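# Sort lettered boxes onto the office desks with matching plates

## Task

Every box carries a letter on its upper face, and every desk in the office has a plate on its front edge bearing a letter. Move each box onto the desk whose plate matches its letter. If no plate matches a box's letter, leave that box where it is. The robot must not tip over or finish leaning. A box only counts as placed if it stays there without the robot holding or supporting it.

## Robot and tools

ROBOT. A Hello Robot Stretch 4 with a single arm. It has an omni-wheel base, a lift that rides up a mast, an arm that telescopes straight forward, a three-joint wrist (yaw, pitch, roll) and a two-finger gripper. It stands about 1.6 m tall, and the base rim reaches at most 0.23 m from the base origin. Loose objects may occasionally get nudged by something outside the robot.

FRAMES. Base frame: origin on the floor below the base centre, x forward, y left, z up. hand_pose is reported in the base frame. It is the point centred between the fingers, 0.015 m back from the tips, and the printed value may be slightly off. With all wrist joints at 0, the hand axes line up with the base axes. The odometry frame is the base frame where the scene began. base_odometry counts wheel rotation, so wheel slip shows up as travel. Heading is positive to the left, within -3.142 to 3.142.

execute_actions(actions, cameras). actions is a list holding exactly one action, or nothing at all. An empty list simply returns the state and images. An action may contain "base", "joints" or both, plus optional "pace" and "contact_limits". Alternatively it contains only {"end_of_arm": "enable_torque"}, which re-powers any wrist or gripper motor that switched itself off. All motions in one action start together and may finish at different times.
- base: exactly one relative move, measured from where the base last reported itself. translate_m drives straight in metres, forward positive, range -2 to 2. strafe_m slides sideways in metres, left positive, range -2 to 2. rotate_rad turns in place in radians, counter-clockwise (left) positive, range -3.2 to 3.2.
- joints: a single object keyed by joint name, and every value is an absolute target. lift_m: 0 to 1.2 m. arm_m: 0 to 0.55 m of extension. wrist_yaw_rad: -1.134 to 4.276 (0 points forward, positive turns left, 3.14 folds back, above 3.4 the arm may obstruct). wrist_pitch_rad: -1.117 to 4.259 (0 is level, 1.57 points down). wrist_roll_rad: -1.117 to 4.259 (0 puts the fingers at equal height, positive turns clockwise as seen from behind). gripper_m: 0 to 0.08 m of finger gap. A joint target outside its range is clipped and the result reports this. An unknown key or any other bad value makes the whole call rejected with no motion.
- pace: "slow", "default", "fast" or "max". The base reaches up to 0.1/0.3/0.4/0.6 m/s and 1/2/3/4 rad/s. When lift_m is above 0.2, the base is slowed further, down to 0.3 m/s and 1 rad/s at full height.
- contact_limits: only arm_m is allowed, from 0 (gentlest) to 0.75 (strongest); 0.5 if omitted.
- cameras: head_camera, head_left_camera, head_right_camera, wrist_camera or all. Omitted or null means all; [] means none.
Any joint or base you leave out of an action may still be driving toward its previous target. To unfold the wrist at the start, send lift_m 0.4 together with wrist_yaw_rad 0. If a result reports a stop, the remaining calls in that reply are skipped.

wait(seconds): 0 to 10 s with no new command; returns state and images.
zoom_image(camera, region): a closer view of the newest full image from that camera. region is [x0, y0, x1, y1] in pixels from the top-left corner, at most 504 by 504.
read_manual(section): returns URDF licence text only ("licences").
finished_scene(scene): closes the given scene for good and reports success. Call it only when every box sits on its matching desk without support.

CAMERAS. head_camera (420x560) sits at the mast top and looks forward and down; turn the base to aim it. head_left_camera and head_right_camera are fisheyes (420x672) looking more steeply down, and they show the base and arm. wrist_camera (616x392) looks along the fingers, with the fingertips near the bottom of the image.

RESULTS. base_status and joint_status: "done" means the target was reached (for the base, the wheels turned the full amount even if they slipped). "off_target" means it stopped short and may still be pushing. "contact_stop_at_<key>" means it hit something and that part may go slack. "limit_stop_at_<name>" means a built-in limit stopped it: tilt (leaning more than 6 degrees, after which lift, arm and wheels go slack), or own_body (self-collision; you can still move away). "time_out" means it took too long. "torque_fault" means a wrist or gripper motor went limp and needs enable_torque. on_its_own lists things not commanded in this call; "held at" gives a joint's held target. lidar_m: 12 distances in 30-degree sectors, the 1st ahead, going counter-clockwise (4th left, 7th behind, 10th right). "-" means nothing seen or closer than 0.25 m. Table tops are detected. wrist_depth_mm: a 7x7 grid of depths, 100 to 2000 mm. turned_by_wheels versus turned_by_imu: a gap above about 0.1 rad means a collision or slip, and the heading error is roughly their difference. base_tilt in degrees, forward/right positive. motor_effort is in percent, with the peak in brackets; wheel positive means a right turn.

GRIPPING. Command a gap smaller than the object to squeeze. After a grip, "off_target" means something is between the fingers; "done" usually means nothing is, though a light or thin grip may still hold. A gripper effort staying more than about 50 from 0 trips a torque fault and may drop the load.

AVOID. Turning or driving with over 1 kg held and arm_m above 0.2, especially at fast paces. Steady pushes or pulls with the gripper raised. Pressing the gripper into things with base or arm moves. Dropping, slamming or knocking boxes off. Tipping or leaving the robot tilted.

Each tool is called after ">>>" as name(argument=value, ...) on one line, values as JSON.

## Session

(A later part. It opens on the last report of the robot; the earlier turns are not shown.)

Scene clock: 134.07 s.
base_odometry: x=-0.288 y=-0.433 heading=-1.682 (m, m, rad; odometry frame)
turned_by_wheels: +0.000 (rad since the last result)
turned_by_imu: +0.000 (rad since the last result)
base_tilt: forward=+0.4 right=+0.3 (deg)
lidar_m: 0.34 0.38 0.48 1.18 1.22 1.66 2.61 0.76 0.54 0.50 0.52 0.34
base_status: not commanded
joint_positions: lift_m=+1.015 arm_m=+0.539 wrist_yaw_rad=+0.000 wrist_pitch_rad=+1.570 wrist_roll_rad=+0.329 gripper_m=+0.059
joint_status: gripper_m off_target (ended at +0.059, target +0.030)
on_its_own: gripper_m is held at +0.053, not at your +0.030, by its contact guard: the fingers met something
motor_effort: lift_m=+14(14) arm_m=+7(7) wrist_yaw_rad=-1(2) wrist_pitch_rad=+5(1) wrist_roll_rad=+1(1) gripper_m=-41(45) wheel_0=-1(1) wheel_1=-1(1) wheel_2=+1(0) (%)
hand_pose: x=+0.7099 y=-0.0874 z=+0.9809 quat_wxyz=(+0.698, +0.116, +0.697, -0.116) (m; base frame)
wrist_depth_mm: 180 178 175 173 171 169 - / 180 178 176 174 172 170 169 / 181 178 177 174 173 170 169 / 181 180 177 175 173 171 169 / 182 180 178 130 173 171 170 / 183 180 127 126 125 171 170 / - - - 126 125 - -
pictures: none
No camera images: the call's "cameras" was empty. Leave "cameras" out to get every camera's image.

>>> execute_actions(actions=[{"joints":{"lift_m":1.15}}], cameras=[])

>>> execute_actions(actions=[{"joints":{"arm_m":0.0},"base":{"rotate_rad":-0.03}}], cameras=[])

>>> execute_actions(actions=[{"base":{"translate_m":-2.0},"joints":{"lift_m":0.6}}], cameras=[])

>>> execute_actions(actions=[{"base":{"rotate_rad":-1.56}}], cameras=[])

Scene clock: 139.73 s.
base_odometry: x=-0.288 y=-0.433 heading=-1.682 (m, m, rad; odometry frame)
turned_by_wheels: +0.000 (rad since the last result)
turned_by_imu: -0.002 (rad since the last result)
base_tilt: forward=+0.4 right=+0.4 (deg)
lidar_m: 0.33 0.35 0.48 1.20 1.26 1.66 2.65 0.76 0.54 0.50 0.51 0.36
base_status: not commanded
joint_positions: lift_m=+1.150 arm_m=+0.539 wrist_yaw_rad=+0.000 wrist_pitch_rad=+1.570 wrist_roll_rad=+0.329 gripper_m=+0.059
joint_status: all done
on_its_own: gripper_m is held at +0.053, not at your +0.030, by its contact guard: the fingers met something
motor_effort: lift_m=+24(26) arm_m=+7(7) wrist_yaw_rad=-1(2) wrist_pitch_rad=+3(3) wrist_roll_rad=+1(1) gripper_m=-41(41) wheel_0=-1(1) wheel_1=-1(1) wheel_2=+0(0) (%)
hand_pose: x=+0.7099 y=-0.0874 z=+1.1151 quat_wxyz=(+0.698, +0.116, +0.697, -0.116) (m; base frame)
wrist_depth_mm: 317 314 309 306 303 298 296 / 319 314 309 306 303 300 296 / 319 315 310 307 303 300 297 / 320 315 312 309 304 301 298 / 320 319 314 129 303 303 300 / 322 319 127 126 125 303 300 / - - - 126 125 - -
pictures: none
No camera images: the call's "cameras" was empty. Leave "cameras" out to get every camera's image.

Scene clock: 142.37 s.
base_odometry: x=-0.288 y=-0.433 heading=-1.712 (m, m, rad; odometry frame)
turned_by_wheels: -0.030 (rad since the last result)
turned_by_imu: -0.030 (rad since the last result)
base_tilt: forward=+0.4 right=+0.3 (deg)
lidar_m: 0.35 0.37 0.48 1.16 1.25 1.61 2.63 0.79 0.55 0.50 0.53 0.37
base_status: done
joint_positions: lift_m=+1.150 arm_m=+0.001 wrist_yaw_rad=+0.000 wrist_pitch_rad=+1.570 wrist_roll_rad=+0.330 gripper_m=+0.059
joint_status: all done
on_its_own: gripper_m is held at +0.053, not at your +0.030, by its contact guard: the fingers met something
motor_effort: lift_m=+24(24) arm_m=-7(6) wrist_yaw_rad=+0(1) wrist_pitch_rad=+3(1) wrist_roll_rad=-1(1) gripper_m=-39(42) wheel_0=+0(4) wheel_1=+1(3) wheel_2=+1(6) (%)
hand_pose: x=+0.1722 y=-0.0874 z=+1.1151 quat_wxyz=(+0.698, +0.116, +0.697, -0.116) (m; base frame)
wrist_depth_mm: 319 315 312 329 1205 707 530 / 320 317 1255 1255 1255 809 597 / 332 1281 1255 1255 1229 946 640 / 1281 1281 1281 1229 1229 1042 691 / 1281 1308 1281 129 1042 1205 768 / 1308 1308 127 126 125 1160 854 / - - - 126 125 - -
pictures: none
No camera images: the call's "cameras" was empty. Leave "cameras" out to get every camera's image.

Scene clock: 150.50 s.
base_odometry: x=-0.007 y=+1.547 heading=-1.712 (m, m, rad; odometry frame)
turned_by_wheels: +0.000 (rad since the last result)
turned_by_imu: +0.002 (rad since the last result)
base_tilt: forward=+0.4 right=+0.3 (deg)
lidar_m: 2.08 1.64 1.14 1.04 0.93 0.65 0.60 0.61 0.84 2.00 0.71 0.88
base_status: done
joint_positions: lift_m=+0.600 arm_m=+0.001 wrist_yaw_rad=+0.000 wrist_pitch_rad=+1.570 wrist_roll_rad=+0.330 gripper_m=+0.059
joint_status: all done
on_its_own: gripper_m is held at +0.053, not at your +0.030, by its contact guard: the fingers met something
motor_effort: lift_m=+16(24) arm_m=-6(7) wrist_yaw_rad=+0(1) wrist_pitch_rad=+3(0) wrist_roll_rad=+0(0) gripper_m=-43(40) wheel_0=+0(3) wheel_1=-1(4) wheel_2=-2(9) (%)
hand_pose: x=+0.1721 y=-0.0874 z=+0.5658 quat_wxyz=(+0.698, +0.116, +0.697, -0.116) (m; base frame)
wrist_depth_mm: 732 723 707 707 691 683 676 / 732 723 707 707 707 691 683 / 732 715 715 715 691 691 676 / 732 723 715 707 699 691 691 / 732 732 525 129 517 699 691 / 741 732 127 126 124 691 691 / - - - 126 125 - -
pictures: none
No camera images: the call's "cameras" was empty. Leave "cameras" out to get every camera's image.

Scene clock: 152.57 s.
base_odometry: x=-0.007 y=+1.547 heading=+3.011 (m, m, rad; odometry frame)
turned_by_wheels: -1.560 (rad since the last result)
turned_by_imu: -1.525 (rad since the last result)
base_tilt: forward=+0.4 right=+0.3 (deg)
lidar_m: 2.09 0.72 0.86 2.17 1.62 1.14 1.07 0.91 0.64 0.58 0.61 0.86
base_status: done
joint_positions: lift_m=+0.600 arm_m=+0.001 wrist_yaw_rad=+0.000 wrist_pitch_rad=+1.570 wrist_roll_rad=+0.330 gripper_m=+0.059
joint_status: not commanded
on_its_own: gripper_m is held at +0.053, not at your +0.030, by its contact guard: the fingers met something
motor_effort: lift_m=+16(16) arm_m=-6(6) wrist_yaw_rad=-1(1) wrist_pitch_rad=+2(2) wrist_roll_rad=+0(0) gripper_m=-41(41) wheel_0=+0(5) wheel_1=+0(6) wheel_2=-2(5) (%)
hand_pose: x=+0.1722 y=-0.0874 z=+0.5658 quat_wxyz=(+0.698, +0.116, +0.697, -0.116) (m; base frame)
wrist_depth_mm: 723 723 715 699 699 691 668 / 732 723 707 707 691 683 676 / 741 723 707 715 699 691 683 / 741 723 715 707 707 691 683 / 741 732 525 130 512 691 691 / 741 732 127 126 125 691 691 / - - - 126 125 - -
pictures: none
No camera images: the call's "cameras" was empty. Leave "cameras" out to get every camera's image.

>>> execute_actions(actions=[{"base":{"strafe_m":-0.17}}], cameras=["head_camera"])

Scene clock: 156.37 s.
base_odometry: x=+0.015 y=+1.715 heading=+3.011 (m, m, rad; odometry frame)
turned_by_wheels: +0.000 (rad since the last result)
turned_by_imu: -0.002 (rad since the last result)
base_tilt: forward=+0.4 right=+0.3 (deg)
lidar_m: 1.55 0.82 0.86 2.19 1.62 1.13 1.06 0.65 0.47 0.41 0.42 0.63
base_status: done
joint_positions: lift_m=+0.600 arm_m=+0.001 wrist_yaw_rad=+0.000 wrist_pitch_rad=+1.570 wrist_roll_rad=+0.330 gripper_m=+0.059
joint_status: not commanded
on_its_own: gripper_m is held at +0.053, not at your +0.030, by its contact guard: the fingers met something
motor_effort: lift_m=+16(16) arm_m=-6(6) wrist_yaw_rad=-2(2) wrist_pitch_rad=+1(1) wrist_roll_rad=+0(1) gripper_m=-42(41) wheel_0=+0(6) wheel_1=+2(7) wheel_2=+0(3) (%)
hand_pose: x=+0.1722 y=-0.0874 z=+0.5658 quat_wxyz=(+0.698, +0.116, +0.697, -0.116) (m; base frame)
wrist_depth_mm: 732 723 715 707 691 603 477 / 723 723 715 707 691 676 500 / 732 723 715 715 699 691 535 / 732 723 715 707 699 691 554 / 741 732 525 129 512 699 621 / 750 723 127 126 125 691 691 / - - - 126 125 - -
pictures: head_camera
Images, in order (width x height): head_camera 420x560.

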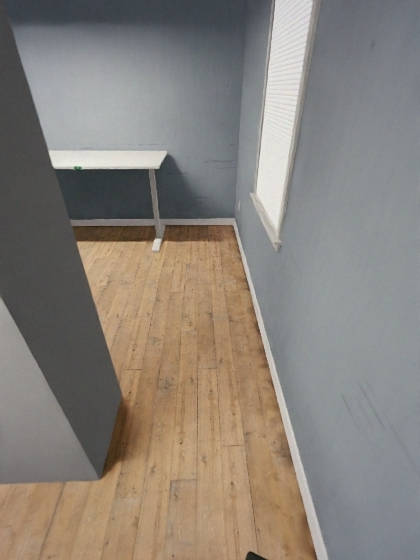

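>>> execute_actions(actions=[{"base":{"translate_m":1.7}}], cameras=[])

>>> execute_actions(actions=[{"base":{"rotate_rad":1.0}}], cameras=[])

>>> execute_actions(actions=[{"base":{"translate_m":0.9}}], cameras=[])

>>> execute_actions(actions=[{"base":{"rotate_rad":0.7}}], cameras=[])

>>> execute_actions(actions=[{"base":{"translate_m":1.36},"joints":{"lift_m":1.17}}], cameras=["head_camera"])

Scene clock: 168.30 s.
base_odometry: x=-1.670 y=+1.936 heading=+3.011 (m, m, rad; odometry frame)
turned_by_wheels: +0.000 (rad since the last result)
turned_by_imu: -0.009 (rad since the last result)
base_tilt: forward=+0.5 right=+0.4 (deg)
lidar_m: 1.29 1.25 1.65 2.60 0.88 0.81 1.72 0.58 0.36 0.33 0.35 0.47
base_status: done
joint_positions: lift_m=+0.600 arm_m=+0.001 wrist_yaw_rad=+0.000 wrist_pitch_rad=+1.570 wrist_roll_rad=+0.330 gripper_m=+0.059
joint_status: not commanded
on_its_own: gripper_m is held at +0.053, not at your +0.030, by its contact guard: the fingers met something
motor_effort: lift_m=+16(15) arm_m=-6(6) wrist_yaw_rad=-2(1) wrist_pitch_rad=+1(2) wrist_roll_rad=+0(0) gripper_m=-42(42) wheel_0=-1(5) wheel_1=+0(5) wheel_2=+1(10) (%)
hand_pose: x=+0.1722 y=-0.0874 z=+0.5658 quat_wxyz=(+0.698, +0.116, +0.697, -0.116) (m; base frame)
wrist_depth_mm: 732 715 715 699 691 484 368 / 732 723 715 699 691 544 397 / 732 723 715 715 699 603 424 / 741 723 715 707 699 661 466 / 741 723 525 130 512 699 512 / 741 732 127 126 124 691 569 / - - - 126 125 - -
pictures: none
No camera images: the call's "cameras" was empty. Leave "cameras" out to get every camera's image.

Scene clock: 170.00 s.
base_odometry: x=-1.670 y=+1.936 heading=-2.272 (m, m, rad; odometry frame)
turned_by_wheels: +1.000 (rad since the last result)
turned_by_imu: +0.976 (rad since the last result)
base_tilt: forward=+0.4 right=+0.3 (deg)
lidar_m: 1.55 2.58 0.91 0.81 2.30 0.62 0.39 0.33 0.34 0.46 1.12 1.26
base_status: done
joint_positions: lift_m=+0.600 arm_m=+0.001 wrist_yaw_rad=+0.000 wrist_pitch_rad=+1.570 wrist_roll_rad=+0.330 gripper_m=+0.059
joint_status: not commanded
on_its_own: gripper_m is held at +0.053, not at your +0.030, by its contact guard: the fingers met something
motor_effort: lift_m=+16(16) arm_m=-6(6) wrist_yaw_rad=-2(2) wrist_pitch_rad=+1(3) wrist_roll_rad=-1(0) gripper_m=-42(42) wheel_0=+0(5) wheel_1=+0(6) wheel_2=+0(6) (%)
hand_pose: x=+0.1722 y=-0.0874 z=+0.5658 quat_wxyz=(+0.698, +0.116, +0.697, -0.116) (m; base frame)
wrist_depth_mm: 732 715 715 699 691 691 676 / 723 715 715 707 691 683 676 / 732 723 715 715 699 683 683 / 732 732 715 707 699 691 683 / 741 732 525 130 517 699 691 / 741 741 127 126 125 699 683 / - - - 126 125 - -
pictures: none
No camera images: the call's "cameras" was empty. Leave "cameras" out to get every camera's image.

Scene clock: 174.47 s.
base_odometry: x=-2.251 y=+1.248 heading=-2.272 (m, m, rad; odometry frame)
turned_by_wheels: +0.000 (rad since the last result)
turned_by_imu: -0.005 (rad since the last result)
base_tilt: forward=+0.4 right=+0.4 (deg)
lidar_m: 0.86 1.84 1.76 1.19 1.11 1.78 1.14 1.06 1.08 0.72 0.62 0.67
base_status: done
joint_positions: lift_m=+0.600 arm_m=+0.001 wrist_yaw_rad=+0.000 wrist_pitch_rad=+1.570 wrist_roll_rad=+0.330 gripper_m=+0.059
joint_status: not commanded
on_its_own: gripper_m is held at +0.053, not at your +0.030, by its contact guard: the fingers met something
motor_effort: lift_m=+16(16) arm_m=-6(6) wrist_yaw_rad=-2(2) wrist_pitch_rad=+3(1) wrist_roll_rad=+0(1) gripper_m=-42(40) wheel_0=-1(5) wheel_1=+0(5) wheel_2=+0(6) (%)
hand_pose: x=+0.1722 y=-0.0874 z=+0.5658 quat_wxyz=(+0.698, +0.116, +0.697, -0.116) (m; base frame)
wrist_depth_mm: 723 723 707 699 699 683 683 / 732 723 715 707 699 691 676 / 732 723 715 707 699 691 683 / 732 723 715 715 699 691 683 / 741 732 525 129 517 691 691 / 741 732 127 126 124 691 691 / - - - 126 125 - -
pictures: none
No camera images: the call's "cameras" was empty. Leave "cameras" out to get every camera's image.

Scene clock: 175.93 s.
base_odometry: x=-2.251 y=+1.248 heading=-1.572 (m, m, rad; odometry frame)
turned_by_wheels: +0.700 (rad since the last result)
turned_by_imu: +0.683 (rad since the last result)
base_tilt: forward=+0.4 right=+0.3 (deg)
lidar_m: 1.83 1.44 1.12 1.08 1.50 1.12 1.08 1.17 0.66 0.65 0.68 1.01
base_status: done
joint_positions: lift_m=+0.600 arm_m=+0.001 wrist_yaw_rad=+0.000 wrist_pitch_rad=+1.570 wrist_roll_rad=+0.330 gripper_m=+0.059
joint_status: not commanded
on_its_own: gripper_m is held at +0.053, not at your +0.030, by its contact guard: the fingers met something
motor_effort: lift_m=+16(16) arm_m=-7(7) wrist_yaw_rad=-1(2) wrist_pitch_rad=+1(0) wrist_roll_rad=+0(0) gripper_m=-42(41) wheel_0=+0(5) wheel_1=+1(5) wheel_2=+0(6) (%)
hand_pose: x=+0.1722 y=-0.0874 z=+0.5658 quat_wxyz=(+0.698, +0.116, +0.697, -0.116) (m; base frame)
wrist_depth_mm: 723 715 715 699 691 691 676 / 732 723 707 707 699 691 683 / 732 723 715 707 691 691 683 / 741 732 715 707 707 691 683 / 732 732 525 129 517 691 683 / 741 732 127 126 125 691 691 / - - - 126 125 - -
pictures: none
No camera images: the call's "cameras" was empty. Leave "cameras" out to get every camera's image.

Scene clock: 181.93 s.
base_odometry: x=-2.252 y=-0.112 heading=-1.572 (m, m, rad; odometry frame)
turned_by_wheels: +0.000 (rad since the last result)
turned_by_imu: -0.007 (rad since the last result)
base_tilt: forward=+0.4 right=+0.3 (deg)
lidar_m: 0.50 0.54 0.80 1.01 1.09 1.55 2.48 1.01 0.76 0.76 0.69 0.53
base_status: done
joint_positions: lift_m=+1.170 arm_m=+0.001 wrist_yaw_rad=+0.000 wrist_pitch_rad=+1.570 wrist_roll_rad=+0.330 gripper_m=+0.059
joint_status: all done
on_its_own: gripper_m is held at +0.053, not at your +0.030, by its contact guard: the fingers met something
motor_effort: lift_m=+24(25) arm_m=-6(6) wrist_yaw_rad=-1(1) wrist_pitch_rad=+1(1) wrist_roll_rad=+0(1) gripper_m=-42(41) wheel_0=-1(5) wheel_1=+0(5) wheel_2=+1(10) (%)
hand_pose: x=+0.1722 y=-0.0874 z=+1.1352 quat_wxyz=(+0.698, +0.116, +0.697, -0.116) (m; base frame)
wrist_depth_mm: 750 1308 1281 1255 1255 1229 1205 / 1281 1281 1255 1255 1229 1255 1205 / 1336 1308 1281 1255 1255 1229 1229 / 1308 1308 1308 1255 1255 1229 1229 / 1336 1308 1281 129 1060 1229 1255 / 1336 1308 127 126 125 1255 1229 / - - - 126 125 - -
pictures: head_camera
Images, in order (width x height): head_camera 420x560.

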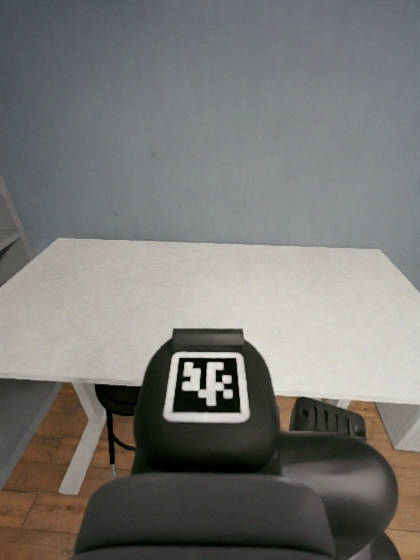

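>>> execute_actions(actions=[{"joints":{"arm_m":0.5}}], cameras=[])

Scene clock: 186.40 s.
base_odometry: x=-2.252 y=-0.112 heading=-1.572 (m, m, rad; odometry frame)
turned_by_wheels: +0.000 (rad since the last result)
turned_by_imu: -0.002 (rad since the last result)
base_tilt: forward=+0.4 right=+0.2 (deg)
lidar_m: 0.50 0.53 0.80 1.01 1.08 1.54 2.48 1.01 0.77 0.75 0.69 0.48
base_status: not commanded
joint_positions: lift_m=+1.170 arm_m=+0.499 wrist_yaw_rad=+0.000 wrist_pitch_rad=+1.570 wrist_roll_rad=+0.330 gripper_m=+0.059
joint_status: all done
on_its_own: gripper_m is held at +0.053, not at your +0.030, by its contact guard: the fingers met something
motor_effort: lift_m=+23(24) arm_m=+7(7) wrist_yaw_rad=-2(3) wrist_pitch_rad=+4(2) wrist_roll_rad=+0(0) gripper_m=-40(41) wheel_0=-1(1) wheel_1=+0(0) wheel_2=+1(1) (%)
hand_pose: x=+0.6699 y=-0.0874 z=+1.1352 quat_wxyz=(+0.698, +0.116, +0.697, -0.116) (m; base frame)
wrist_depth_mm: 338 334 330 325 322 317 315 / 338 334 330 325 324 319 315 / 340 334 330 327 324 320 317 / 342 338 332 329 324 320 319 / 342 336 334 129 324 322 319 / 343 340 127 126 125 322 319 / - - - 126 125 - -
pictures: none
No camera images: the call's "cameras" was empty. Leave "cameras" out to get every camera's image.

Depth 328 → 180: lower 0.148.

>>> execute_actions(actions=[{"joints":{"lift_m":1.022},"pace":"slow"}], cameras=[])

>>> execute_actions(actions=[{"joints":{"gripper_m":0.08}}], cameras=[])

>>> execute_actions(actions=[{"joints":{"lift_m":1.15}}], cameras=["wrist_camera"])

Scene clock: 191.40 s.
base_odometry: x=-2.252 y=-0.112 heading=-1.572 (m, m, rad; odometry frame)
turned_by_wheels: +0.000 (rad since the last result)
turned_by_imu: -0.002 (rad since the last result)
base_tilt: forward=+0.4 right=+0.4 (deg)
lidar_m: 0.48 0.58 0.77 1.00 1.07 1.55 2.47 1.01 0.76 0.74 0.67 0.50
base_status: not commanded
joint_positions: lift_m=+1.022 arm_m=+0.499 wrist_yaw_rad=+0.000 wrist_pitch_rad=+1.570 wrist_roll_rad=+0.330 gripper_m=+0.059
joint_status: all done
on_its_own: gripper_m is held at +0.053, not at your +0.030, by its contact guard: the fingers met something
motor_effort: lift_m=+15(26) arm_m=+7(7) wrist_yaw_rad=-2(2) wrist_pitch_rad=+2(2) wrist_roll_rad=+0(0) gripper_m=-41(41) wheel_0=-1(1) wheel_1=+0(0) wheel_2=+1(1) (%)
hand_pose: x=+0.6699 y=-0.0874 z=+0.9879 quat_wxyz=(+0.698, +0.116, +0.697, -0.116) (m; base frame)
wrist_depth_mm: 186 184 182 180 178 176 - / 187 185 182 181 178 176 175 / 188 185 183 181 179 177 175 / 189 186 184 182 180 177 176 / 189 187 185 129 179 178 176 / 190 187 127 126 125 178 177 / - - - 126 125 - -
pictures: none
No camera images: the call's "cameras" was empty. Leave "cameras" out to get every camera's image.

Scene clock: 192.33 s.
base_odometry: x=-2.252 y=-0.112 heading=-1.572 (m, m, rad; odometry frame)
turned_by_wheels: +0.000 (rad since the last result)
turned_by_imu: +0.000 (rad since the last result)
base_tilt: forward=+0.4 right=+0.3 (deg)
lidar_m: 0.50 0.57 0.78 0.99 1.07 1.58 2.48 1.00 0.78 0.75 0.67 0.50
base_status: not commanded
joint_positions: lift_m=+1.022 arm_m=+0.499 wrist_yaw_rad=+0.000 wrist_pitch_rad=+1.570 wrist_roll_rad=+0.330 gripper_m=+0.080
joint_status: all done
motor_effort: lift_m=+14(14) arm_m=+7(7) wrist_yaw_rad=-2(1) wrist_pitch_rad=+0(3) wrist_roll_rad=+0(0) gripper_m=+1(38) wheel_0=-1(1) wheel_1=+0(0) wheel_2=+1(1) (%)
hand_pose: x=+0.6699 y=-0.0874 z=+0.9879 quat_wxyz=(+0.698, +0.116, +0.697, -0.116) (m; base frame)
wrist_depth_mm: 187 185 182 180 178 176 - / 188 185 183 181 179 177 175 / 189 186 184 181 179 177 176 / 189 186 184 182 180 178 176 / 190 187 185 134 179 178 177 / 190 187 134 133 132 161 - / - - 134 133 132 - -
pictures: none
No camera images: the call's "cameras" was empty. Leave "cameras" out to get every camera's image.

Scene clock: 193.93 s.
base_odometry: x=-2.252 y=-0.112 heading=-1.572 (m, m, rad; odometry frame)
turned_by_wheels: +0.000 (rad since the last result)
turned_by_imu: -0.001 (rad since the last result)
base_tilt: forward=+0.5 right=+0.3 (deg)
lidar_m: 0.49 0.53 0.79 1.02 1.07 1.58 2.48 0.99 0.76 0.75 0.66 0.51
base_status: not commanded
joint_positions: lift_m=+1.150 arm_m=+0.499 wrist_yaw_rad=+0.000 wrist_pitch_rad=+1.570 wrist_roll_rad=+0.330 gripper_m=+0.080
joint_status: all done
motor_effort: lift_m=+24(20) arm_m=+7(7) wrist_yaw_rad=-2(2) wrist_pitch_rad=+4(1) wrist_roll_rad=+0(0) gripper_m=+1(0) wheel_0=-1(1) wheel_1=+0(0) wheel_2=+1(1) (%)
hand_pose: x=+0.6699 y=-0.0874 z=+1.1152 quat_wxyz=(+0.698, +0.116, +0.697, -0.116) (m; base frame)
wrist_depth_mm: 317 314 310 306 303 298 296 / 319 315 309 307 304 300 297 / 320 315 312 307 303 301 297 / 322 317 312 309 306 303 300 / 320 319 314 259 306 304 301 / 324 317 149 260 307 223 301 / - - 229 310 307 - -
pictures: wrist_camera
Images, in order (width x height): wrist_camera 616x392.

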